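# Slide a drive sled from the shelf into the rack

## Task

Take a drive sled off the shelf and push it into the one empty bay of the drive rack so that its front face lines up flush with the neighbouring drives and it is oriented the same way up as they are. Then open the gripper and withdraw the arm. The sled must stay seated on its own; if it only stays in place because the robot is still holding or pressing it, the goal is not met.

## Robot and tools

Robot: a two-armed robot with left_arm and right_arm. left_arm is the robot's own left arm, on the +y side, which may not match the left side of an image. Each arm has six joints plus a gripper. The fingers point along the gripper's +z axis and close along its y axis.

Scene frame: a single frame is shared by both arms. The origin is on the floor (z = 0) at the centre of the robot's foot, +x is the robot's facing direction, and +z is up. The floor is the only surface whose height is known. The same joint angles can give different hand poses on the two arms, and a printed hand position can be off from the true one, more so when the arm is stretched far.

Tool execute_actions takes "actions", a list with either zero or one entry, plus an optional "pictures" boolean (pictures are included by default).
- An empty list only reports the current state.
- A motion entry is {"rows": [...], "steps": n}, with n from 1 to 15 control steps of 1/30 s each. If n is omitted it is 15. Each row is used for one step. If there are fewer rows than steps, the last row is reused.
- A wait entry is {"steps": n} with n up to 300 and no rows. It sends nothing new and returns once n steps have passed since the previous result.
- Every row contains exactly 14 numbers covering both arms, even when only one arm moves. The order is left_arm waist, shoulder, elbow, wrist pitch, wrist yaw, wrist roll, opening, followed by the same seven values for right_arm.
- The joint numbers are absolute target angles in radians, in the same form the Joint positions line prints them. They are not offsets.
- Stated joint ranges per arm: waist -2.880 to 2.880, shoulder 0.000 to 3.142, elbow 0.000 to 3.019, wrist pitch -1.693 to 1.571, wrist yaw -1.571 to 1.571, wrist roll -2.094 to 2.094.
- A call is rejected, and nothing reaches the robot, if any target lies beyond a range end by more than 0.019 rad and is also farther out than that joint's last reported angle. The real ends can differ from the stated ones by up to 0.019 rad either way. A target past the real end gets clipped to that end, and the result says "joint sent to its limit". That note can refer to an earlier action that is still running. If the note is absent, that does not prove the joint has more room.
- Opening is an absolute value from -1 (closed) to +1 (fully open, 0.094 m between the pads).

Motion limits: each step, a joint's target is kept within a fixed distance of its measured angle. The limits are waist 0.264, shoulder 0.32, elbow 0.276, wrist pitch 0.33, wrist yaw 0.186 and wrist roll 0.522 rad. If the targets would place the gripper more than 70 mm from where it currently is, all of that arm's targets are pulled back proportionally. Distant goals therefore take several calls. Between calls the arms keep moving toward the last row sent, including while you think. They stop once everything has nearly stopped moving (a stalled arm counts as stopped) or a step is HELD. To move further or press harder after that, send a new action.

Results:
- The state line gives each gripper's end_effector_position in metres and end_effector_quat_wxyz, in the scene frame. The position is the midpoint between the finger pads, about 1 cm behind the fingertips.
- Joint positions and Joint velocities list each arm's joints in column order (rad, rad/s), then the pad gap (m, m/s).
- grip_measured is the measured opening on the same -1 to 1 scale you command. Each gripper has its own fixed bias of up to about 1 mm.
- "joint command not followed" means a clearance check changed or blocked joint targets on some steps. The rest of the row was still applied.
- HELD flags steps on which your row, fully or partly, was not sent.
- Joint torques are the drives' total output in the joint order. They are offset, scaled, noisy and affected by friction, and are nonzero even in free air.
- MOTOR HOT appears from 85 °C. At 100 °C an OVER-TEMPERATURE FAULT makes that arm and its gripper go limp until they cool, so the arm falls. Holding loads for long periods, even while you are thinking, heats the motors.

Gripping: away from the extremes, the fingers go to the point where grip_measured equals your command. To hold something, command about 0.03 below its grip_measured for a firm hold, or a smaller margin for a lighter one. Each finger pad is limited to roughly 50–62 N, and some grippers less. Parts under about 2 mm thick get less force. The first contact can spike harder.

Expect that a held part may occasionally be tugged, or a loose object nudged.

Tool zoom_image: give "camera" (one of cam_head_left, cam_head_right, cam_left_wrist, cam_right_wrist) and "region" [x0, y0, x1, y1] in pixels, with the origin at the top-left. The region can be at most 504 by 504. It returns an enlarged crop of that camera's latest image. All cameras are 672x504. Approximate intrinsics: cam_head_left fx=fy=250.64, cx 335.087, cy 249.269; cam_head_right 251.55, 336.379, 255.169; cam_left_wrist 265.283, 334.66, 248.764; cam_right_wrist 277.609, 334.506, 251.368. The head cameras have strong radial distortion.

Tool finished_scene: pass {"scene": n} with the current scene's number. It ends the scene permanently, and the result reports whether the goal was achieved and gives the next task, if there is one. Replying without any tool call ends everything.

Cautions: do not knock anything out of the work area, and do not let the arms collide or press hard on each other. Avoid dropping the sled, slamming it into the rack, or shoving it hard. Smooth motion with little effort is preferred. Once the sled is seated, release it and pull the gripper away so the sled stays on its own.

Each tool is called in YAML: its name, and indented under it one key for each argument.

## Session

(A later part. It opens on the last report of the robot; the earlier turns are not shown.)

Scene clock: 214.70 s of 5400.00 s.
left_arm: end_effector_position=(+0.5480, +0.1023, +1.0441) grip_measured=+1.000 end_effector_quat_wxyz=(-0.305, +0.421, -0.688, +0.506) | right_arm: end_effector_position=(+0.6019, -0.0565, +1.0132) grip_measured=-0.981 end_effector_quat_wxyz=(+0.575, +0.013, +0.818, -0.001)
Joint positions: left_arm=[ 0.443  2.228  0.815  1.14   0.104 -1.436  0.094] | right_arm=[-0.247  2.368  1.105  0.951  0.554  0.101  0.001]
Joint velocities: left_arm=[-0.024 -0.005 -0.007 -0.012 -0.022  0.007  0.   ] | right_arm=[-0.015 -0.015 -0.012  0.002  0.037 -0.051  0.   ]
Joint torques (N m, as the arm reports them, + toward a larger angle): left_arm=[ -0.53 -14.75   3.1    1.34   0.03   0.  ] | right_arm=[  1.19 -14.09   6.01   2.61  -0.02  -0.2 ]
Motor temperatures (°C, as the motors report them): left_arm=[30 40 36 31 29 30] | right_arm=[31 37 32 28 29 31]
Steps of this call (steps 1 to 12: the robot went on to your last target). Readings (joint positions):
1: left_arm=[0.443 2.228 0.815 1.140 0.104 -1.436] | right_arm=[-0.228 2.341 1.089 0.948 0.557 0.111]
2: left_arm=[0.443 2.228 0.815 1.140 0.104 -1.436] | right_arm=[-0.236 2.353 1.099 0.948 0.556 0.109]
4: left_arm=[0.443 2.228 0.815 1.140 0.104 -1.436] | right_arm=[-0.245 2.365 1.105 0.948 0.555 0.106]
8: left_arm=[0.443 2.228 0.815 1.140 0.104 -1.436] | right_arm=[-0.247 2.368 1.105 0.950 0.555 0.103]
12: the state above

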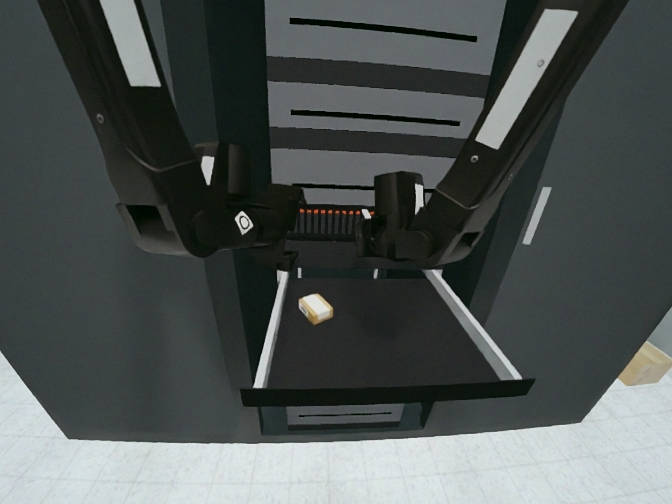

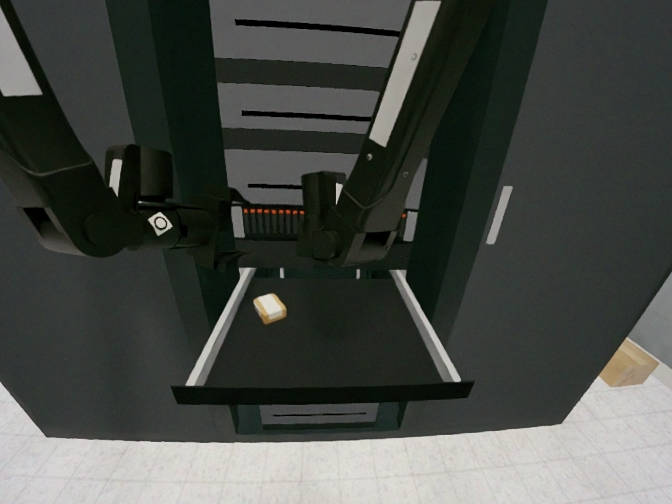

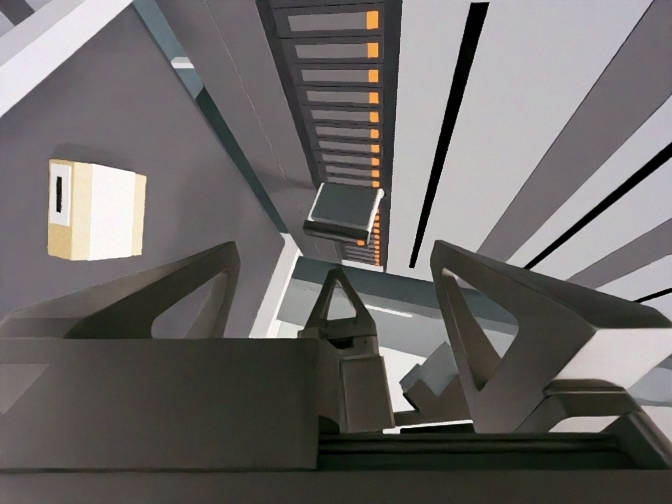

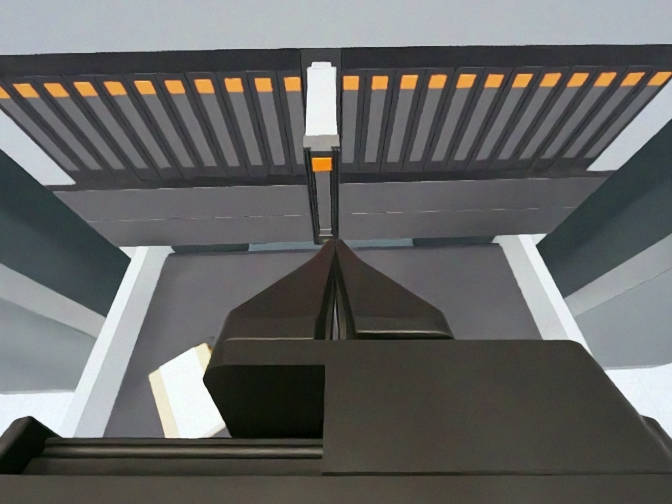

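execute_actions:
  actions:
    - {"rows": [ [0.447,2.225,0.823,1.120,0.100,-1.44,1.0,-0.2536,2.375,1.140,0.9333,0.5498,0.089,-1.0], [0.447,2.225,0.823,1.120,0.100,-1.44,1.0,-0.2552,2.378,1.147,0.9297,0.5477,0.088,-1.0], [0.447,2.225,0.823,1.120,0.100,-1.44,1.0,-0.2568,2.381,1.154,0.9260,0.5455,0.087,-1.0], [0.447,2.225,0.823,1.120,0.100,-1.44,1.0,-0.2584,2.384,1.161,0.9223,0.5433,0.086,-1.0], [0.447,2.225,0.823,1.120,0.100,-1.44,1.0,-0.2600,2.387,1.168,0.9187,0.5412,0.085,-1.0], [0.447,2.225,0.823,1.120,0.100,-1.44,1.0,-0.2616,2.390,1.175,0.9150,0.5390,0.084,-1.0], [0.447,2.225,0.823,1.120,0.100,-1.44,1.0,-0.2632,2.3925,1.182,0.9113,0.5368,0.083,-1.0], [0.447,2.225,0.823,1.120,0.100,-1.44,1.0,-0.2648,2.3955,1.189,0.9077,0.5347,0.082,-1.0], [0.447,2.225,0.823,1.120,0.100,-1.44,1.0,-0.2664,2.3985,1.196,0.9040,0.5325,0.081,-1.0], [0.447,2.225,0.823,1.120,0.100,-1.44,1.0,-0.2680,2.4015,1.203,0.9003,0.5303,0.080,-1.0], [0.447,2.225,0.823,1.120,0.100,-1.44,1.0,-0.2696,2.4045,1.210,0.8967,0.5282,0.079,-1.0], [0.447,2.225,0.823,1.120,0.100,-1.44,1.0,-0.2712,2.407,1.217,0.8930,0.5260,0.078,-1.0], [0.447,2.225,0.823,1.120,0.100,-1.44,1.0,-0.2728,2.410,1.224,0.8893,0.5238,0.077,-1.0], [0.447,2.225,0.823,1.120,0.100,-1.44,1.0,-0.2744,2.413,1.231,0.8857,0.5217,0.076,-1.0], [0.447,2.225,0.823,1.120,0.100,-1.44,1.0,-0.2760,2.416,1.238,0.8820,0.5195,0.075,-1.0] ], "steps": 15}
  pictures: false

execute_actions:
  actions:
    - {"steps": 10}

Scene clock: 223.37 s of 5400.00 s.
left_arm: end_effector_position=(+0.5480, +0.1023, +1.0441) grip_measured=+1.000 end_effector_quat_wxyz=(-0.305, +0.421, -0.688, +0.506) | right_arm: end_effector_position=(+0.6307, -0.0393, +1.0207) grip_measured=-0.981 end_effector_quat_wxyz=(+0.583, +0.006, +0.812, +0.011)
Joint positions: left_arm=[ 0.443  2.228  0.815  1.14   0.104 -1.436  0.094] | right_arm=[-0.252  2.385  1.194  0.904  0.525  0.089  0.001]
Joint velocities: left_arm=[-0.005 -0.015  0.002  0.007  0.037 -0.007  0.   ] | right_arm=[-0.054  0.083  0.173 -0.11  -0.037 -0.037 -0.001]
Joint torques (N m, as the arm reports them, + toward a larger angle): left_arm=[ -0.17 -15.24   3.     1.44   0.02   0.  ] | right_arm=[ -0.47 -13.47   6.82   1.    -0.04  -0.19]
Motor temperatures (°C, as the motors report them): left_arm=[30 39 35 31 29 30] | right_arm=[31 37 32 28 29 31]
Steps of this call (steps 1 to 30: the robot went on to your last target; steps 31 to 90: nothing new was sent; then 5.17 s passed at rest; steps 91 to 105: all 15 steps of this action). Readings (joint positions):
91: left_arm=[0.443 2.228 0.815 1.140 0.104 -1.436] | right_arm=[-0.247 2.368 1.105 0.951 0.554 0.100]
92: left_arm=[0.443 2.228 0.815 1.140 0.104 -1.436] | right_arm=[-0.247 2.368 1.106 0.949 0.553 0.100]
94: left_arm=[0.443 2.228 0.815 1.140 0.104 -1.436] | right_arm=[-0.247 2.368 1.111 0.942 0.549 0.099]
98: left_arm=[0.443 2.228 0.815 1.140 0.104 -1.436] | right_arm=[-0.247 2.371 1.140 0.929 0.540 0.096]
105: the state above

Scene clock: 223.70 s of 5400.00 s.
left_arm: end_effector_position=(+0.5480, +0.1023, +1.0441) grip_measured=+1.000 end_effector_quat_wxyz=(-0.305, +0.421, -0.688, +0.506) | right_arm: end_effector_position=(+0.6348, -0.0431, +1.0151) grip_measured=-0.981 end_effector_quat_wxyz=(+0.580, +0.006, +0.814, +0.006)
Joint positions: left_arm=[ 0.443  2.228  0.815  1.14   0.104 -1.436  0.094] | right_arm=[-0.261  2.396  1.207  0.896  0.523  0.086  0.001]
Joint velocities: left_arm=[ 0.005  0.005 -0.007 -0.022 -0.022  0.066  0.   ] | right_arm=[-0.005 -0.024 -0.002  0.012  0.022 -0.037  0.   ]
Joint torques (N m, as the arm reports them, + toward a larger angle): left_arm=[ -0.53 -15.36   3.12   1.27   0.02   0.01] | right_arm=[  0.41 -13.88   6.74   1.03  -0.06  -0.18]
Motor temperatures (°C, as the motors report them): left_arm=[30 39 35 31 29 30] | right_arm=[31 37 32 28 29 31]
Steps of this call (steps 1 to 10: the robot went on to your last target). Readings (joint positions):
1: left_arm=[0.443 2.228 0.815 1.140 0.104 -1.436] | right_arm=[-0.253 2.387 1.200 0.901 0.523 0.088]
2: left_arm=[0.443 2.228 0.815 1.140 0.104 -1.436] | right_arm=[-0.255 2.390 1.204 0.900 0.523 0.088]
4: left_arm=[0.443 2.228 0.815 1.140 0.104 -1.436] | right_arm=[-0.258 2.393 1.207 0.898 0.523 0.087]
8: left_arm=[0.443 2.228 0.815 1.140 0.104 -1.436] | right_arm=[-0.261 2.395 1.207 0.896 0.523 0.086]
10: the state above

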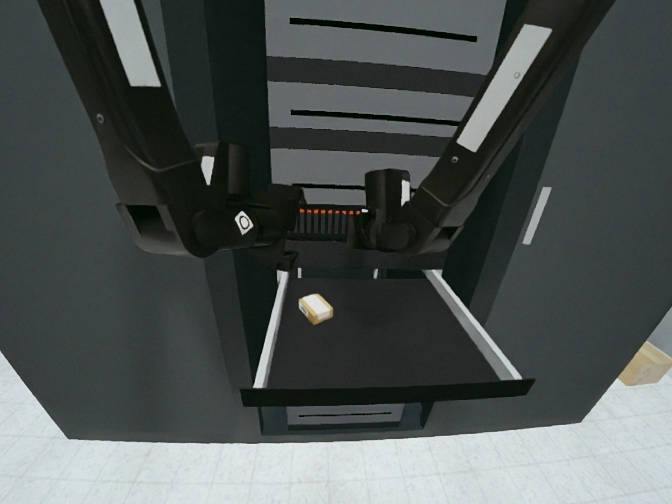

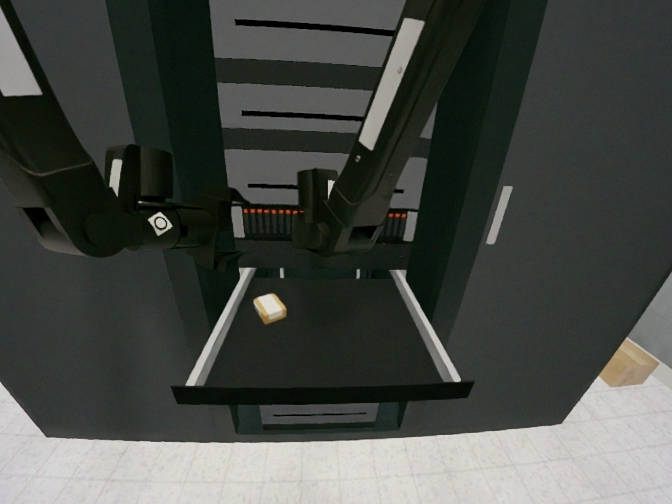

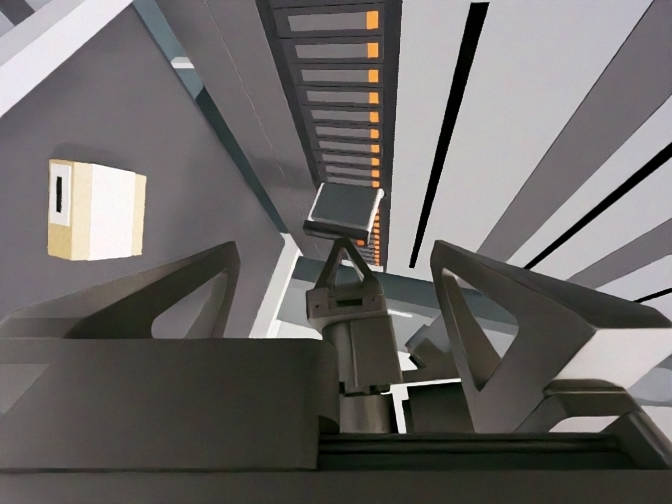

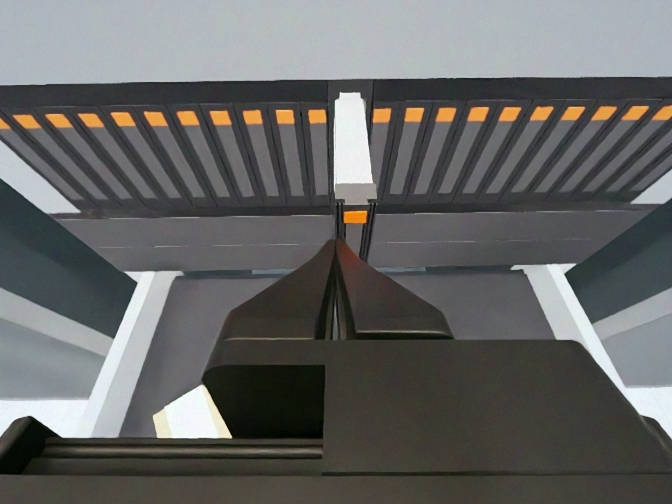

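execute_actions:
  actions:
    - {"rows": [ [0.447,2.225,0.823,1.120,0.100,-1.44,1.0,-0.277,2.420,1.238,0.882,0.5195,0.075,-1.0], [0.447,2.225,0.823,1.120,0.100,-1.44,1.0,-0.278,2.424,1.238,0.882,0.5195,0.075,-1.0], [0.447,2.225,0.823,1.120,0.100,-1.44,1.0,-0.280,2.428,1.238,0.882,0.5195,0.075,-1.0], [0.447,2.225,0.823,1.120,0.100,-1.44,1.0,-0.282,2.431,1.238,0.882,0.5195,0.075,-1.0], [0.447,2.225,0.823,1.120,0.100,-1.44,1.0,-0.284,2.431,1.238,0.882,0.5195,0.075,-1.0], [0.447,2.225,0.823,1.120,0.100,-1.44,1.0,-0.286,2.431,1.238,0.882,0.5195,0.075,-1.0], [0.447,2.225,0.823,1.120,0.100,-1.44,1.0,-0.2885,2.431,1.238,0.882,0.5195,0.075,-1.0] ], "steps": 15}
  pictures: false

execute_actions:
  actions:
    - {"steps": 6}

Scene clock: 225.50 s of 5400.00 s.
left_arm: end_effector_position=(+0.5480, +0.1023, +1.0441) grip_measured=+1.000 end_effector_quat_wxyz=(-0.305, +0.421, -0.688, +0.506) | right_arm: end_effector_position=(+0.6337, -0.0519, +1.0023) grip_measured=-0.981 end_effector_quat_wxyz=(+0.573, +0.007, +0.819, -0.000)
Joint positions: left_arm=[ 0.443  2.228  0.815  1.14   0.104 -1.436  0.094] | right_arm=[-0.273  2.414  1.207  0.896  0.522  0.085  0.001]
Joint velocities: left_arm=[-0.005 -0.015 -0.002  0.012 -0.037 -0.066  0.   ] | right_arm=[-0.005 -0.005  0.012  0.007  0.037 -0.081 -0.002]
Joint torques (N m, as the arm reports them, + toward a larger angle): left_arm=[  0.02 -14.73   3.11   1.26   0.05  -0.03] | right_arm=[  0.25 -14.15   6.7    1.06  -0.04  -0.18]
Motor temperatures (°C, as the motors report them): left_arm=[30 39 35 31 29 30] | right_arm=[31 37 32 28 29 31]
Steps of this call (steps 1 to 30: the robot went on to your last target; steps 31 to 39: nothing new was sent; steps 40 to 54: all 15 steps of this action). Readings (joint positions):
40: left_arm=[0.443 2.228 0.815 1.140 0.104 -1.436] | right_arm=[-0.261 2.396 1.207 0.896 0.523 0.085]
41: left_arm=[0.443 2.228 0.815 1.140 0.104 -1.436] | right_arm=[-0.261 2.396 1.207 0.896 0.523 0.085]
43: left_arm=[0.443 2.228 0.815 1.140 0.104 -1.436] | right_arm=[-0.261 2.398 1.207 0.896 0.523 0.085]
47: left_arm=[0.443 2.228 0.815 1.140 0.104 -1.436] | right_arm=[-0.264 2.407 1.207 0.896 0.522 0.085]
54: the state above

Scene clock: 225.70 s of 5400.00 s.
left_arm: end_effector_position=(+0.5480, +0.1023, +1.0441) grip_measured=+1.000 end_effector_quat_wxyz=(-0.305, +0.421, -0.688, +0.506) | right_arm: end_effector_position=(+0.6337, -0.0519, +1.0023) grip_measured=-0.981 end_effector_quat_wxyz=(+0.573, +0.007, +0.819, -0.000)
Joint positions: left_arm=[ 0.443  2.228  0.815  1.14   0.104 -1.436  0.094] | right_arm=[-0.273  2.414  1.207  0.896  0.522  0.085  0.001]
Joint velocities: left_arm=[ 0.005 -0.005 -0.002 -0.002 -0.007  0.037  0.   ] | right_arm=[-0.005  0.015  0.022 -0.002  0.022 -0.095 -0.001]
Joint torques (N m, as the arm reports them, + toward a larger angle): left_arm=[ -0.57 -14.83   3.04   1.28   0.    -0.03] | right_arm=[  0.13 -13.94   6.6    1.    -0.05  -0.18]
Motor temperatures (°C, as the motors report them): left_arm=[30 39 35 31 29 30] | right_arm=[31 37 32 28 29 31]
Steps of this call (steps 1 to 6: the robot went on to your last target). Readings (joint positions):
1: left_arm=[0.443 2.228 0.815 1.140 0.104 -1.436] | right_arm=[-0.273 2.414 1.207 0.896 0.522 0.085]
2: left_arm=[0.443 2.228 0.815 1.140 0.104 -1.436] | right_arm=[-0.273 2.414 1.207 0.896 0.522 0.085]
4: left_arm=[0.443 2.228 0.815 1.140 0.104 -1.436] | right_arm=[-0.273 2.414 1.207 0.896 0.522 0.085]
6: the state above

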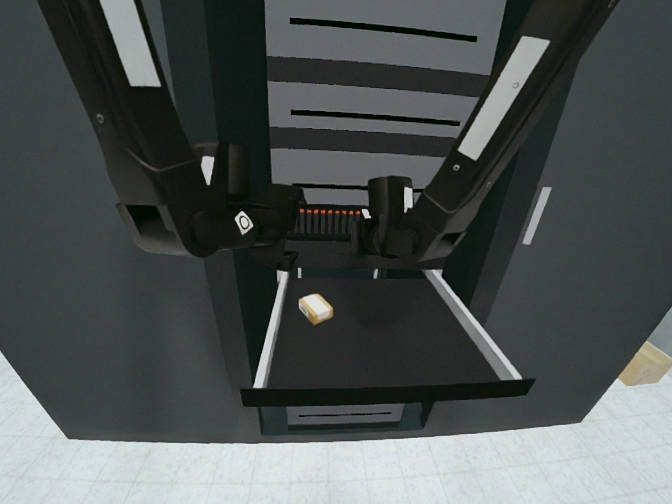

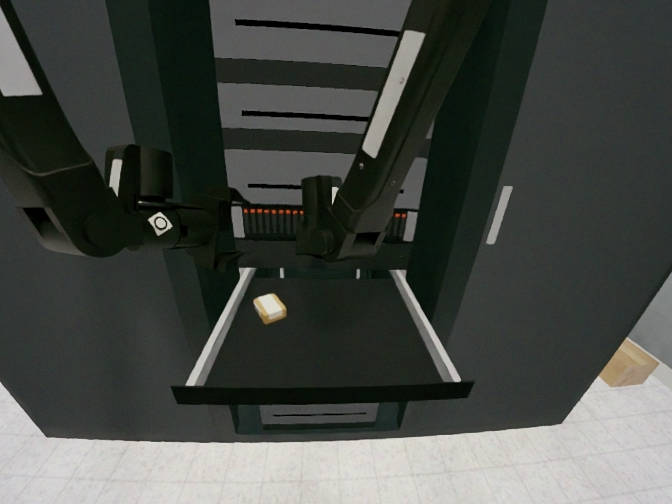

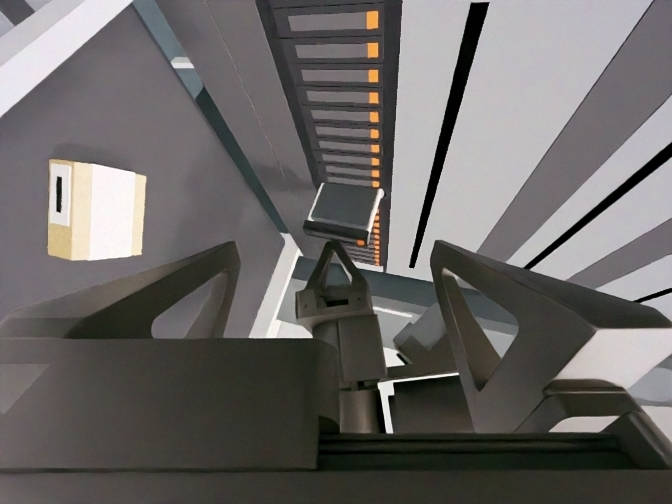

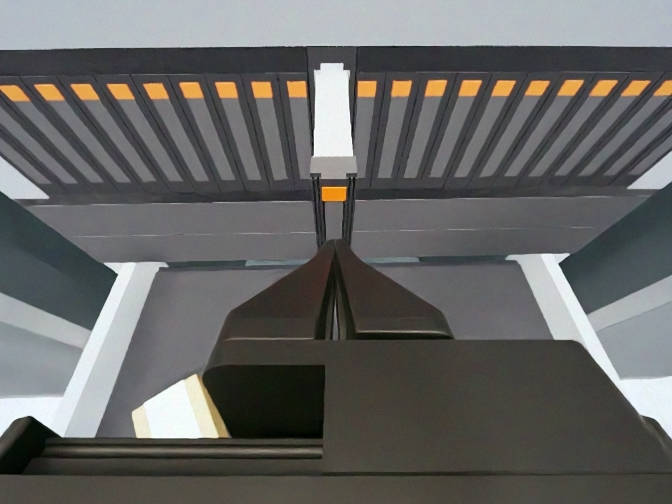

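execute_actions:
  actions:
    - {"rows": [ [0.447,2.225,0.823,1.120,0.100,-1.44,1.0,-0.2926,2.4350,1.2417,0.8795,0.5184,0.075,-1.0], [0.447,2.225,0.823,1.120,0.100,-1.44,1.0,-0.2937,2.4359,1.2454,0.8769,0.5174,0.075,-1.0], [0.447,2.225,0.823,1.120,0.100,-1.44,1.0,-0.2948,2.4369,1.2491,0.8744,0.5163,0.074,-1.0], [0.447,2.225,0.823,1.120,0.100,-1.44,1.0,-0.2959,2.4379,1.2528,0.8718,0.5153,0.074,-1.0], [0.447,2.225,0.823,1.120,0.100,-1.44,1.0,-0.2970,2.4389,1.2565,0.8693,0.5142,0.074,-1.0], [0.447,2.225,0.823,1.120,0.100,-1.44,1.0,-0.2981,2.4398,1.2602,0.8667,0.5132,0.073,-1.0], [0.447,2.225,0.823,1.120,0.100,-1.44,1.0,-0.2992,2.4408,1.2639,0.8642,0.5121,0.073,-1.0], [0.447,2.225,0.823,1.120,0.100,-1.44,1.0,-0.3002,2.4418,1.2677,0.8616,0.5111,0.073,-1.0], [0.447,2.225,0.823,1.120,0.100,-1.44,1.0,-0.3013,2.4428,1.2714,0.8591,0.5100,0.072,-1.0], [0.447,2.225,0.823,1.120,0.100,-1.44,1.0,-0.3024,2.4437,1.2751,0.8565,0.5090,0.072,-1.0], [0.447,2.225,0.823,1.120,0.100,-1.44,1.0,-0.3035,2.4447,1.2788,0.8540,0.5079,0.072,-1.0], [0.447,2.225,0.823,1.120,0.100,-1.44,1.0,-0.3046,2.4457,1.2825,0.8514,0.5069,0.071,-1.0], [0.447,2.225,0.823,1.120,0.100,-1.44,1.0,-0.3057,2.4466,1.2862,0.8489,0.5058,0.071,-1.0], [0.447,2.225,0.823,1.120,0.100,-1.44,1.0,-0.3068,2.4476,1.2899,0.8463,0.5048,0.070,-1.0], [0.447,2.225,0.823,1.120,0.100,-1.44,1.0,-0.3079,2.4486,1.2936,0.8438,0.5037,0.070,-1.0] ], "steps": 15}
  pictures: false

execute_actions:
  actions:
    - {"rows": [ [0.447,2.225,0.823,1.120,0.100,-1.44,1.0,-0.3089,2.4497,1.2975,0.8412,0.5027,0.070,-1.0], [0.447,2.225,0.823,1.120,0.100,-1.44,1.0,-0.3100,2.4508,1.3013,0.8386,0.5017,0.069,-1.0], [0.447,2.225,0.823,1.120,0.100,-1.44,1.0,-0.3110,2.4519,1.3052,0.8360,0.5007,0.069,-1.0], [0.447,2.225,0.823,1.120,0.100,-1.44,1.0,-0.3120,2.4530,1.3090,0.8335,0.4998,0.069,-1.0], [0.447,2.225,0.823,1.120,0.100,-1.44,1.0,-0.3130,2.4541,1.3129,0.8309,0.4988,0.068,-1.0], [0.447,2.225,0.823,1.120,0.100,-1.44,1.0,-0.3141,2.4552,1.3167,0.8283,0.4978,0.068,-1.0], [0.447,2.225,0.823,1.120,0.100,-1.44,1.0,-0.3151,2.4563,1.3206,0.8257,0.4968,0.068,-1.0], [0.447,2.225,0.823,1.120,0.100,-1.44,1.0,-0.3161,2.4575,1.3244,0.8231,0.4958,0.067,-1.0], [0.447,2.225,0.823,1.120,0.100,-1.44,1.0,-0.3171,2.4586,1.3283,0.8205,0.4948,0.067,-1.0], [0.447,2.225,0.823,1.120,0.100,-1.44,1.0,-0.3182,2.4597,1.3321,0.8179,0.4938,0.067,-1.0], [0.447,2.225,0.823,1.120,0.100,-1.44,1.0,-0.3192,2.4608,1.3360,0.8153,0.4928,0.066,-1.0], [0.447,2.225,0.823,1.120,0.100,-1.44,1.0,-0.3202,2.4619,1.3398,0.8128,0.4919,0.066,-1.0], [0.447,2.225,0.823,1.120,0.100,-1.44,1.0,-0.3212,2.4630,1.3437,0.8102,0.4909,0.066,-1.0], [0.447,2.225,0.823,1.120,0.100,-1.44,1.0,-0.3223,2.4641,1.3475,0.8076,0.4899,0.065,-1.0], [0.447,2.225,0.823,1.120,0.100,-1.44,1.0,-0.3233,2.4652,1.3514,0.8050,0.4889,0.065,-1.0] ], "steps": 15}

Scene clock: 231.97 s of 5400.00 s.
left_arm: end_effector_position=(+0.5480, +0.1023, +1.0441) grip_measured=+1.000 end_effector_quat_wxyz=(-0.305, +0.421, -0.688, +0.506) | right_arm: end_effector_position=(+0.6468, -0.0515, +0.9994) grip_measured=-0.981 end_effector_quat_wxyz=(+0.570, +0.005, +0.821, -0.001)
Joint positions: left_arm=[ 0.443  2.228  0.815  1.14   0.104 -1.436  0.094] | right_arm=[-0.285  2.426  1.246  0.863  0.508  0.082  0.001]
Joint velocities: left_arm=[-0.015 -0.015  0.007 -0.017 -0.051 -0.037  0.   ] | right_arm=[-0.044  0.024  0.11  -0.081 -0.007  0.051 -0.001]
Joint torques (N m, as the arm reports them, + toward a larger angle): left_arm=[ -0.31 -14.97   3.14   1.48   0.05  -0.01] | right_arm=[ -0.19 -14.12   7.49   1.    -0.06  -0.19]
Motor temperatures (°C, as the motors report them): left_arm=[30 39 35 30 29 30] | right_arm=[31 38 32 28 29 31]
Steps of this call (steps 1 to 15: the robot went on to your last target; steps 16 to 90: nothing new was sent; then 2.77 s passed at rest; steps 91 to 105: all 15 steps of this action). Readings (joint positions):
91: left_arm=[0.443 2.228 0.815 1.140 0.104 -1.436] | right_arm=[-0.273 2.414 1.207 0.896 0.522 0.085]
92: left_arm=[0.443 2.228 0.815 1.140 0.104 -1.436] | right_arm=[-0.273 2.414 1.207 0.895 0.522 0.085]
94: left_arm=[0.443 2.228 0.815 1.140 0.104 -1.436] | right_arm=[-0.274 2.414 1.209 0.891 0.520 0.085]
98: left_arm=[0.443 2.228 0.815 1.140 0.104 -1.436] | right_arm=[-0.278 2.419 1.223 0.880 0.515 0.084]
105: the state above

Scene clock: 232.47 s of 5400.00 s.
left_arm: end_effector_position=(+0.5480, +0.1023, +1.0441) grip_measured=+1.000 end_effector_quat_wxyz=(-0.305, +0.421, -0.688, +0.506) | right_arm: end_effector_position=(+0.6678, -0.0519, +1.0001) grip_measured=-0.981 end_effector_quat_wxyz=(+0.571, +0.006, +0.821, -0.000)
Joint positions: left_arm=[ 0.443  2.228  0.815  1.14   0.104 -1.436  0.094] | right_arm=[-0.302  2.441  1.305  0.824  0.493  0.077  0.001]
Joint velocities: left_arm=[ 0.005  0.015 -0.007 -0.012  0.066 -0.051  0.   ] | right_arm=[-0.034  0.044  0.105 -0.071 -0.081  0.022 -0.001]
Joint torques (N m, as the arm reports them, + toward a larger angle): left_arm=[ -0.86 -15.15   3.06   1.34   0.02  -0.01] | right_arm=[ -0.18 -14.53   7.79   1.04  -0.07  -0.17]
Motor temperatures (°C, as the motors report them): left_arm=[30 39 35 30 29 30] | right_arm=[31 38 32 28 29 31]
Steps of this call (steps 1 to 15: all 15 steps of this action). Readings (joint positions):
1: left_arm=[0.443 2.228 0.815 1.140 0.104 -1.436] | right_arm=[-0.286 2.427 1.250 0.860 0.507 0.082]
2: left_arm=[0.443 2.228 0.815 1.140 0.104 -1.436] | right_arm=[-0.287 2.428 1.254 0.857 0.506 0.081]
4: left_arm=[0.443 2.228 0.815 1.140 0.104 -1.436] | right_arm=[-0.290 2.430 1.263 0.852 0.504 0.080]
8: left_arm=[0.443 2.228 0.815 1.140 0.104 -1.436] | right_arm=[-0.295 2.434 1.279 0.842 0.500 0.079]
15: the state above

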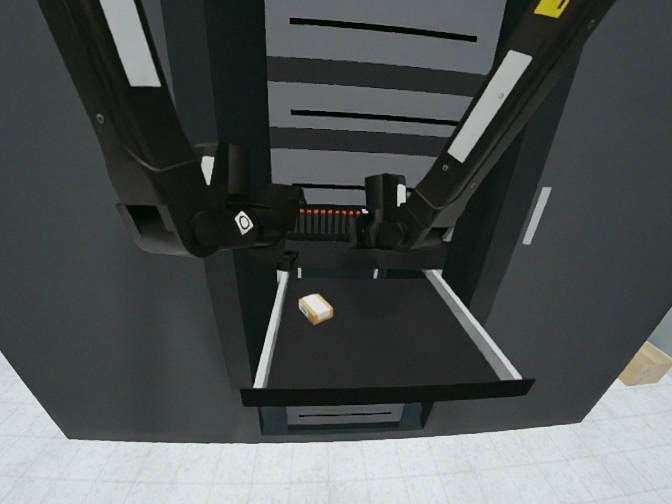

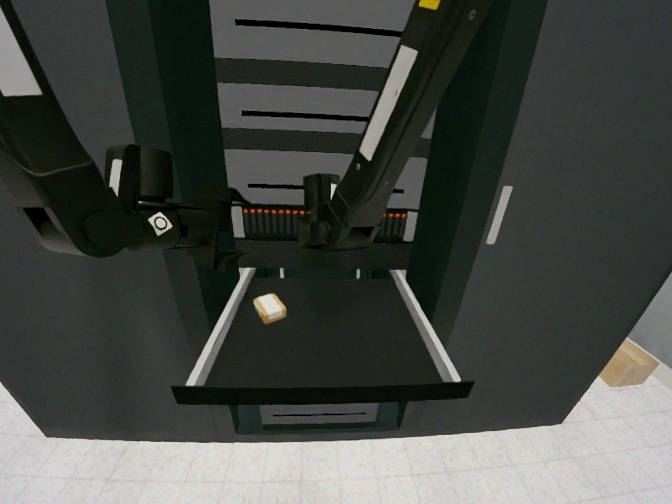

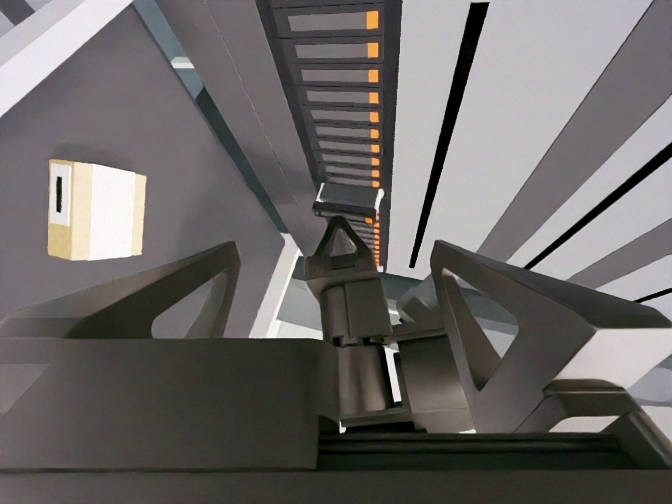

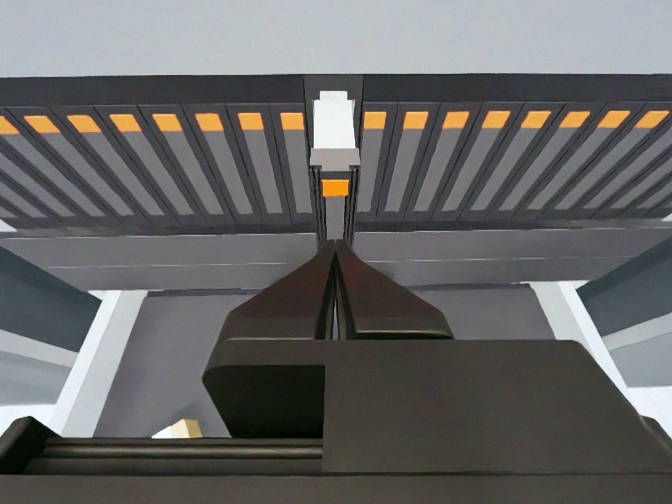

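execute_actions:
  actions:
    - {"rows": [ [0.447,2.225,0.823,1.120,0.100,-1.44,1.0,-0.3243,2.4664,1.3554,0.8024,0.4880,0.065,-1.0], [0.447,2.225,0.823,1.120,0.100,-1.44,1.0,-0.3252,2.4676,1.3594,0.7997,0.4870,0.064,-1.0], [0.447,2.225,0.823,1.120,0.100,-1.44,1.0,-0.3262,2.4688,1.3634,0.7971,0.4861,0.064,-1.0], [0.447,2.225,0.823,1.120,0.100,-1.44,1.0,-0.3272,2.4701,1.3673,0.7945,0.4852,0.064,-1.0], [0.447,2.225,0.823,1.120,0.100,-1.44,1.0,-0.3282,2.4713,1.3713,0.7919,0.4842,0.063,-1.0], [0.447,2.225,0.823,1.120,0.100,-1.44,1.0,-0.3291,2.4725,1.3753,0.7892,0.4833,0.063,-1.0], [0.447,2.225,0.823,1.120,0.100,-1.44,1.0,-0.3301,2.4737,1.3793,0.7866,0.4824,0.063,-1.0], [0.447,2.225,0.823,1.120,0.100,-1.44,1.0,-0.3311,2.4749,1.3833,0.7840,0.4814,0.062,-1.0], [0.447,2.225,0.823,1.120,0.100,-1.44,1.0,-0.3321,2.4761,1.3873,0.7814,0.4805,0.062,-1.0], [0.447,2.225,0.823,1.120,0.100,-1.44,1.0,-0.3330,2.4773,1.3913,0.7787,0.4796,0.062,-1.0], [0.447,2.225,0.823,1.120,0.100,-1.44,1.0,-0.3340,2.4785,1.3953,0.7761,0.4786,0.061,-1.0], [0.447,2.225,0.823,1.120,0.100,-1.44,1.0,-0.3350,2.4798,1.3992,0.7735,0.4777,0.061,-1.0], [0.447,2.225,0.823,1.120,0.100,-1.44,1.0,-0.3360,2.4810,1.4032,0.7708,0.4768,0.061,-1.0], [0.447,2.225,0.823,1.120,0.100,-1.44,1.0,-0.3369,2.4822,1.4072,0.7682,0.4758,0.060,-1.0], [0.447,2.225,0.823,1.120,0.100,-1.44,1.0,-0.3379,2.4834,1.4112,0.7656,0.4749,0.060,-1.0] ], "steps": 15}
  pictures: false

execute_actions:
  actions:
    - {"rows": [ [0.447,2.225,0.823,1.120,0.100,-1.44,1.0,-0.3386,2.4844,1.4143,0.7636,0.4742,0.060,-1.0], [0.447,2.225,0.823,1.120,0.100,-1.44,1.0,-0.3393,2.4854,1.4174,0.7616,0.4736,0.060,-1.0], [0.447,2.225,0.823,1.120,0.100,-1.44,1.0,-0.3400,2.4863,1.4204,0.7596,0.4729,0.059,-1.0], [0.447,2.225,0.823,1.120,0.100,-1.44,1.0,-0.3407,2.4873,1.4235,0.7576,0.4723,0.059,-1.0], [0.447,2.225,0.823,1.120,0.100,-1.44,1.0,-0.3414,2.4883,1.4266,0.7556,0.4716,0.059,-1.0], [0.447,2.225,0.823,1.120,0.100,-1.44,1.0,-0.3420,2.4893,1.4297,0.7536,0.4709,0.059,-1.0], [0.447,2.225,0.823,1.120,0.100,-1.44,1.0,-0.3427,2.4903,1.4328,0.7516,0.4703,0.058,-1.0], [0.447,2.225,0.823,1.120,0.100,-1.44,1.0,-0.3434,2.4912,1.4358,0.7496,0.4696,0.058,-1.0], [0.447,2.225,0.823,1.120,0.100,-1.44,1.0,-0.3441,2.4922,1.4389,0.7476,0.4690,0.058,-1.0], [0.447,2.225,0.823,1.120,0.100,-1.44,1.0,-0.3448,2.4932,1.4420,0.7456,0.4683,0.058,-1.0], [0.447,2.225,0.823,1.120,0.100,-1.44,1.0,-0.3455,2.4942,1.4451,0.7436,0.4676,0.057,-1.0], [0.447,2.225,0.823,1.120,0.100,-1.44,1.0,-0.3462,2.4952,1.4482,0.7416,0.4670,0.057,-1.0], [0.447,2.225,0.823,1.120,0.100,-1.44,1.0,-0.3469,2.4961,1.4512,0.7396,0.4663,0.057,-1.0], [0.447,2.225,0.823,1.120,0.100,-1.44,1.0,-0.3476,2.4971,1.4543,0.7376,0.4657,0.057,-1.0], [0.447,2.225,0.823,1.120,0.100,-1.44,1.0,-0.3483,2.4981,1.4574,0.7356,0.4650,0.057,-1.0] ], "steps": 15}
  pictures: false

execute_actions:
  actions:
    - {"steps": 8}

Scene clock: 238.23 s of 5400.00 s.
left_arm: end_effector_position=(+0.5480, +0.1023, +1.0441) grip_measured=+1.000 end_effector_quat_wxyz=(-0.305, +0.421, -0.688, +0.506) | right_arm: end_effector_position=(+0.6864, -0.0519, +0.9982) grip_measured=-0.981 end_effector_quat_wxyz=(+0.570, +0.006, +0.822, -0.001)
Joint positions: left_arm=[ 0.443  2.228  0.815  1.14   0.104 -1.436  0.094] | right_arm=[-0.316  2.459  1.362  0.784  0.479  0.072  0.001]
Joint velocities: left_arm=[-0.015 -0.015 -0.002  0.017 -0.007 -0.022  0.   ] | right_arm=[-0.044  0.024  0.129 -0.066 -0.066  0.007  0.001]
Joint torques (N m, as the arm reports them, + toward a larger angle): left_arm=[ -0.14 -15.06   3.11   1.26   0.03  -0.01] | right_arm=[  0.06 -14.84   8.22   1.1   -0.06  -0.17]
Motor temperatures (°C, as the motors report them): left_arm=[30 38 35 30 29 30] | right_arm=[31 38 33 28 29 31]
Steps of this call (steps 1 to 15: the robot went on to your last target; steps 16 to 90: nothing new was sent; then 2.27 s passed at rest; steps 91 to 105: all 15 steps of this action). Readings (joint positions):
91: left_arm=[0.443 2.228 0.815 1.140 0.104 -1.436] | right_arm=[-0.305 2.443 1.313 0.818 0.492 0.076]
92: left_arm=[0.443 2.228 0.815 1.140 0.104 -1.436] | right_arm=[-0.305 2.443 1.313 0.817 0.491 0.076]
94: left_arm=[0.443 2.228 0.815 1.140 0.104 -1.436] | right_arm=[-0.305 2.445 1.318 0.813 0.489 0.075]
98: left_arm=[0.443 2.228 0.815 1.140 0.104 -1.436] | right_arm=[-0.308 2.451 1.334 0.803 0.486 0.074]
105: the state above

Scene clock: 238.73 s of 5400.00 s.
left_arm: end_effector_position=(+0.5480, +0.1023, +1.0441) grip_measured=+1.000 end_effector_quat_wxyz=(-0.305, +0.421, -0.688, +0.506) | right_arm: end_effector_position=(+0.7014, -0.0515, +0.9985) grip_measured=-0.981 end_effector_quat_wxyz=(+0.570, +0.006, +0.822, -0.001)
Joint positions: left_arm=[ 0.443  2.228  0.815  1.14   0.104 -1.436  0.094] | right_arm=[-0.327  2.473  1.408  0.753  0.469  0.068  0.001]
Joint velocities: left_arm=[ 0.005 -0.015  0.002 -0.002  0.007 -0.037  0.   ] | right_arm=[-0.024  0.034  0.071 -0.051 -0.066 -0.051 -0.001]
Joint torques (N m, as the arm reports them, + toward a larger angle): left_arm=[ -0.4  -15.27   3.01   1.32   0.06  -0.02] | right_arm=[  0.08 -15.26   8.52   1.02  -0.06  -0.19]
Motor temperatures (°C, as the motors report them): left_arm=[30 38 35 30 29 30] | right_arm=[31 38 33 28 29 31]
Steps of this call (steps 1 to 15: all 15 steps of this action). Readings (joint positions):
1: left_arm=[0.443 2.228 0.815 1.140 0.104 -1.436] | right_arm=[-0.318 2.461 1.366 0.782 0.478 0.071]
2: left_arm=[0.443 2.228 0.815 1.140 0.104 -1.436] | right_arm=[-0.319 2.461 1.369 0.780 0.477 0.071]
4: left_arm=[0.443 2.228 0.815 1.140 0.104 -1.436] | right_arm=[-0.320 2.463 1.376 0.775 0.476 0.071]
8: left_arm=[0.443 2.228 0.815 1.140 0.104 -1.436] | right_arm=[-0.323 2.467 1.387 0.768 0.473 0.070]
15: the state above

Scene clock: 239.00 s of 5400.00 s.
left_arm: end_effector_position=(+0.5480, +0.1023, +1.0441) grip_measured=+1.000 end_effector_quat_wxyz=(-0.305, +0.421, -0.688, +0.506) | right_arm: end_effector_position=(+0.7039, -0.0525, +0.9985) grip_measured=-0.981 end_effector_quat_wxyz=(+0.570, +0.006, +0.821, -0.001)
Joint positions: left_arm=[ 0.443  2.228  0.815  1.14   0.104 -1.436  0.094] | right_arm=[-0.329  2.475  1.415  0.75   0.468  0.067  0.001]
Joint velocities: left_arm=[ 0.005 -0.015 -0.017 -0.017  0.022 -0.051  0.   ] | right_arm=[-0.015 -0.005 -0.007 -0.002  0.022  0.022  0.001]
Joint torques (N m, as the arm reports them, + toward a larger angle): left_arm=[ -0.25 -15.74   3.07   1.42   0.01   0.  ] | right_arm=[  0.09 -15.36   8.49   1.05  -0.05  -0.18]
Motor temperatures (°C, as the motors report them): left_arm=[30 38 35 30 29 30] | right_arm=[31 38 33 28 29 31]
Steps of this call (steps 1 to 8: the robot went on to your last target). Readings (joint positions):
1: left_arm=[0.443 2.228 0.815 1.140 0.104 -1.436] | right_arm=[-0.327 2.474 1.411 0.752 0.468 0.068]
2: left_arm=[0.443 2.228 0.815 1.140 0.104 -1.436] | right_arm=[-0.328 2.475 1.413 0.751 0.468 0.068]
4: left_arm=[0.443 2.228 0.815 1.140 0.104 -1.436] | right_arm=[-0.329 2.475 1.415 0.750 0.468 0.067]
8: the state above

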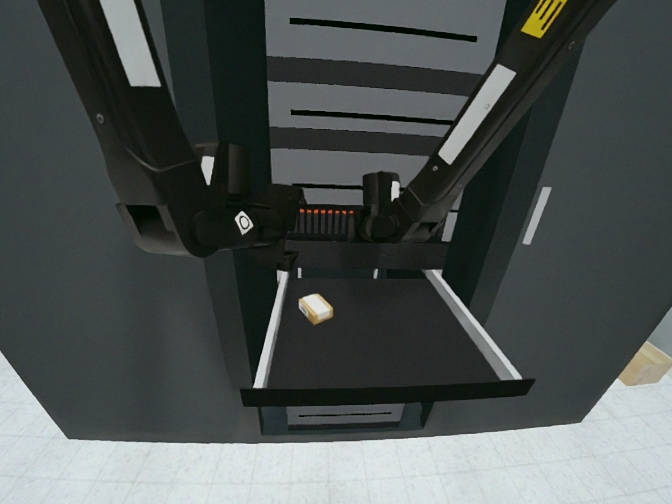

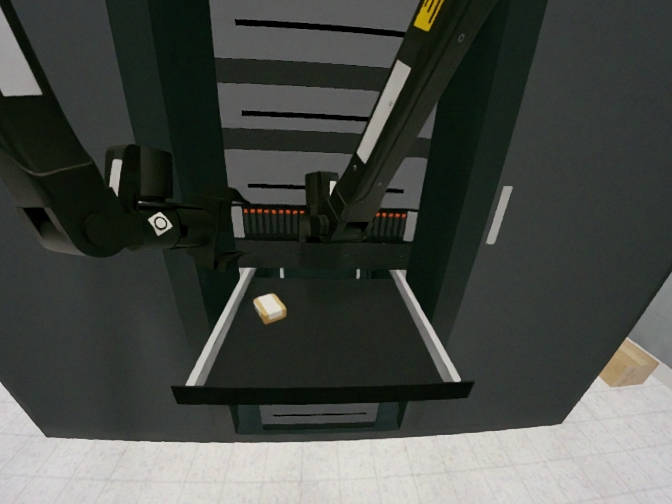

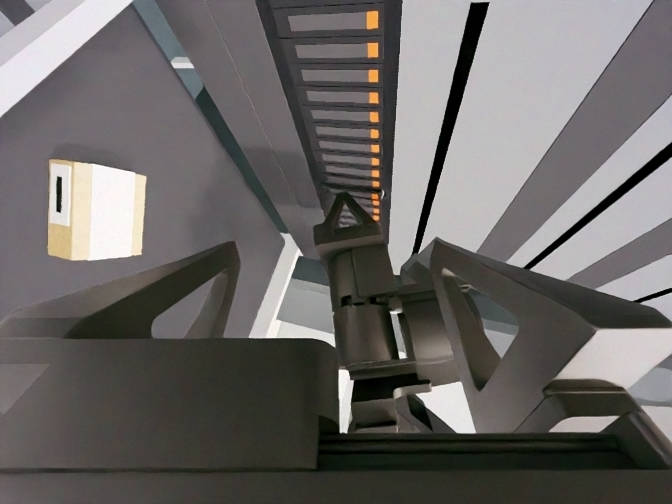

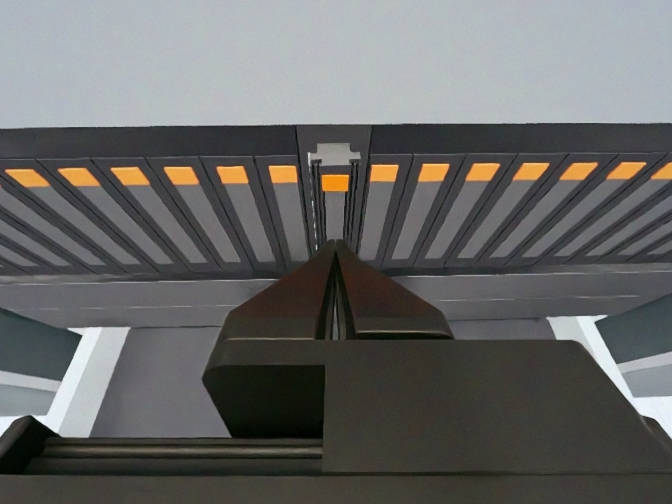

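execute_actions:
  actions:
    - {"rows": [ [0.447,2.225,0.823,1.120,0.100,-1.44,1.0,-0.3488,2.4988,1.4595,0.7343,0.4646,0.057,-1.0], [0.447,2.225,0.823,1.120,0.100,-1.44,1.0,-0.3492,2.4994,1.4616,0.7329,0.4641,0.057,-1.0], [0.447,2.225,0.823,1.120,0.100,-1.44,1.0,-0.3497,2.5001,1.4636,0.7316,0.4637,0.057,-1.0], [0.447,2.225,0.823,1.120,0.100,-1.44,1.0,-0.3501,2.5008,1.4657,0.7302,0.4633,0.057,-1.0], [0.447,2.225,0.823,1.120,0.100,-1.44,1.0,-0.3506,2.5014,1.4678,0.7289,0.4628,0.057,-1.0], [0.447,2.225,0.823,1.120,0.100,-1.44,1.0,-0.3510,2.5021,1.4699,0.7275,0.4624,0.057,-1.0], [0.447,2.225,0.823,1.120,0.100,-1.44,1.0,-0.3515,2.5028,1.4720,0.7262,0.4620,0.057,-1.0], [0.447,2.225,0.823,1.120,0.100,-1.44,1.0,-0.3519,2.5034,1.4741,0.7249,0.4615,0.057,-1.0], [0.447,2.225,0.823,1.120,0.100,-1.44,1.0,-0.3524,2.5041,1.4761,0.7235,0.4611,0.057,-1.0], [0.447,2.225,0.823,1.120,0.100,-1.44,1.0,-0.3528,2.5048,1.4782,0.7222,0.4607,0.057,-1.0], [0.447,2.225,0.823,1.120,0.100,-1.44,1.0,-0.3533,2.5054,1.4803,0.7208,0.4602,0.057,-1.0], [0.447,2.225,0.823,1.120,0.100,-1.44,1.0,-0.3537,2.5061,1.4824,0.7195,0.4598,0.057,-1.0] ], "steps": 15}
  pictures: false

execute_actions:
  actions:
    - {"steps": 6}

Scene clock: 241.00 s of 5400.00 s.
left_arm: end_effector_position=(+0.5480, +0.1023, +1.0441) grip_measured=+1.000 end_effector_quat_wxyz=(-0.305, +0.421, -0.688, +0.506) | right_arm: end_effector_position=(+0.7088, -0.0516, +0.9964) grip_measured=-0.981 end_effector_quat_wxyz=(+0.568, +0.005, +0.823, -0.001)
Joint positions: left_arm=[ 0.443  2.228  0.815  1.14   0.104 -1.436  0.094] | right_arm=[-0.332  2.483  1.434  0.734  0.463  0.067  0.001]
Joint velocities: left_arm=[-0.015 -0.015  0.002 -0.012 -0.095  0.007  0.   ] | right_arm=[-0.015  0.024  0.007 -0.017 -0.037 -0.007 -0.001]
Joint torques (N m, as the arm reports them, + toward a larger angle): left_arm=[ -0.42 -14.57   3.11   1.27   0.05  -0.02] | right_arm=[ -0.06 -15.35   9.01   1.    -0.06  -0.18]
Motor temperatures (°C, as the motors report them): left_arm=[30 38 35 30 29 30] | right_arm=[31 38 33 28 29 31]
Steps of this call (steps 1 to 15: the robot went on to your last target; steps 16 to 45: nothing new was sent; steps 46 to 60: all 15 steps of this action). Readings (joint positions):
46: left_arm=[0.443 2.228 0.815 1.140 0.104 -1.436] | right_arm=[-0.329 2.475 1.415 0.750 0.468 0.067]
47: left_arm=[0.443 2.228 0.815 1.140 0.104 -1.436] | right_arm=[-0.329 2.475 1.415 0.749 0.468 0.067]
49: left_arm=[0.443 2.228 0.815 1.140 0.104 -1.436] | right_arm=[-0.330 2.476 1.416 0.747 0.467 0.067]
53: left_arm=[0.443 2.228 0.815 1.140 0.104 -1.436] | right_arm=[-0.331 2.480 1.425 0.741 0.465 0.067]
60: the state above

Scene clock: 241.20 s of 5400.00 s.
left_arm: end_effector_position=(+0.5480, +0.1023, +1.0441) grip_measured=+1.000 end_effector_quat_wxyz=(-0.305, +0.421, -0.688, +0.506) | right_arm: end_effector_position=(+0.7088, -0.0521, +0.9956) grip_measured=-0.981 end_effector_quat_wxyz=(+0.568, +0.005, +0.823, -0.001)
Joint positions: left_arm=[ 0.443  2.228  0.815  1.14   0.104 -1.436  0.094] | right_arm=[-0.333  2.484  1.434  0.733  0.462  0.067  0.001]
Joint velocities: left_arm=[-0.005 -0.015 -0.007  0.007  0.007 -0.066  0.   ] | right_arm=[-0.015 -0.015 -0.002  0.007 -0.022 -0.007 -0.   ]
Joint torques (N m, as the arm reports them, + toward a larger angle): left_arm=[ -0.53 -14.75   3.     1.26   0.    -0.01] | right_arm=[  0.13 -15.45   8.99   1.02  -0.05  -0.18]
Motor temperatures (°C, as the motors report them): left_arm=[30 38 35 30 29 30] | right_arm=[31 38 33 28 29 31]
Steps of this call (steps 1 to 6: the robot went on to your last target). Readings (joint positions):
1: left_arm=[0.443 2.228 0.815 1.140 0.104 -1.436] | right_arm=[-0.332 2.483 1.434 0.733 0.463 0.067]
2: left_arm=[0.443 2.228 0.815 1.140 0.104 -1.436] | right_arm=[-0.333 2.483 1.434 0.733 0.463 0.067]
4: left_arm=[0.443 2.228 0.815 1.140 0.104 -1.436] | right_arm=[-0.333 2.484 1.434 0.733 0.463 0.067]
6: the state above

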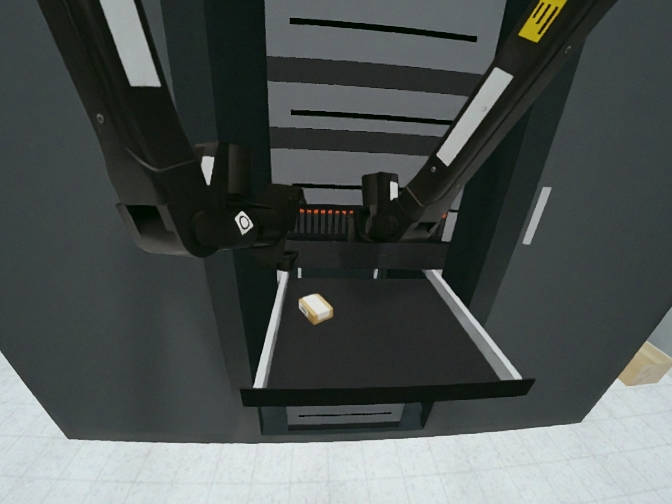

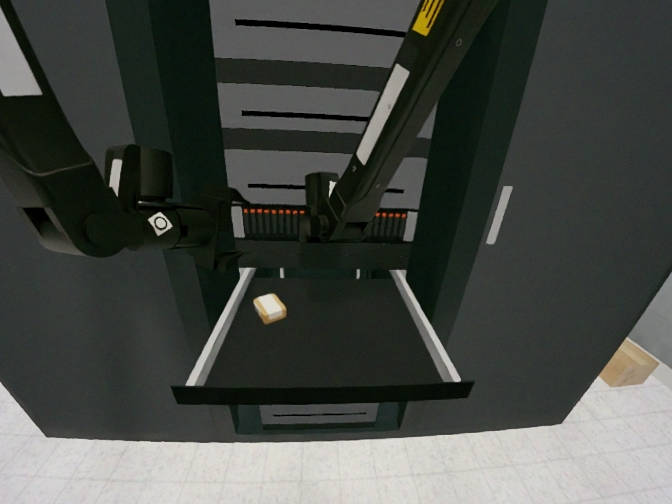

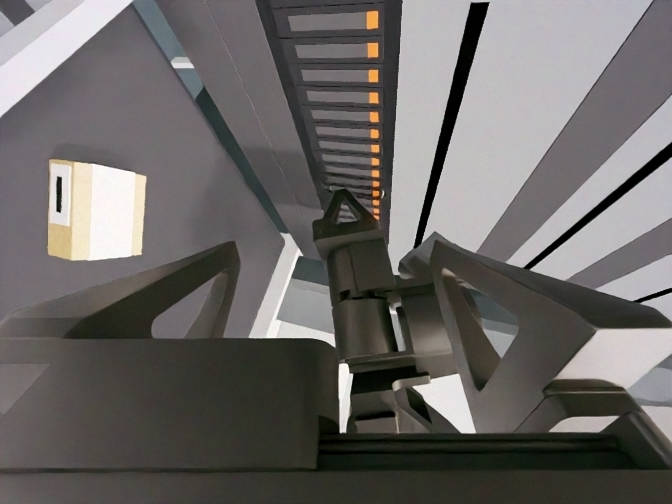

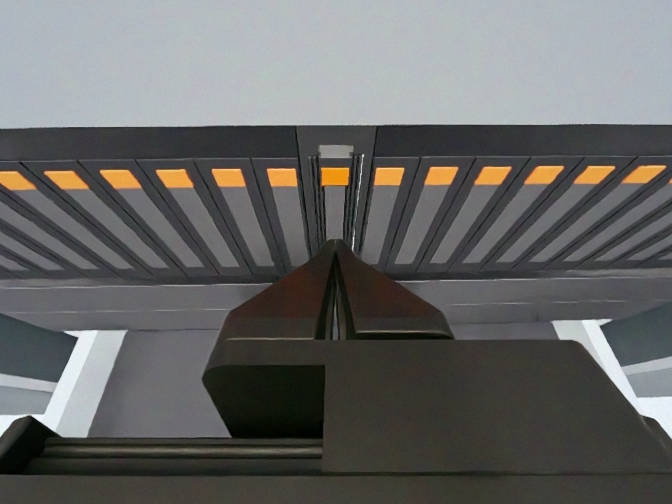

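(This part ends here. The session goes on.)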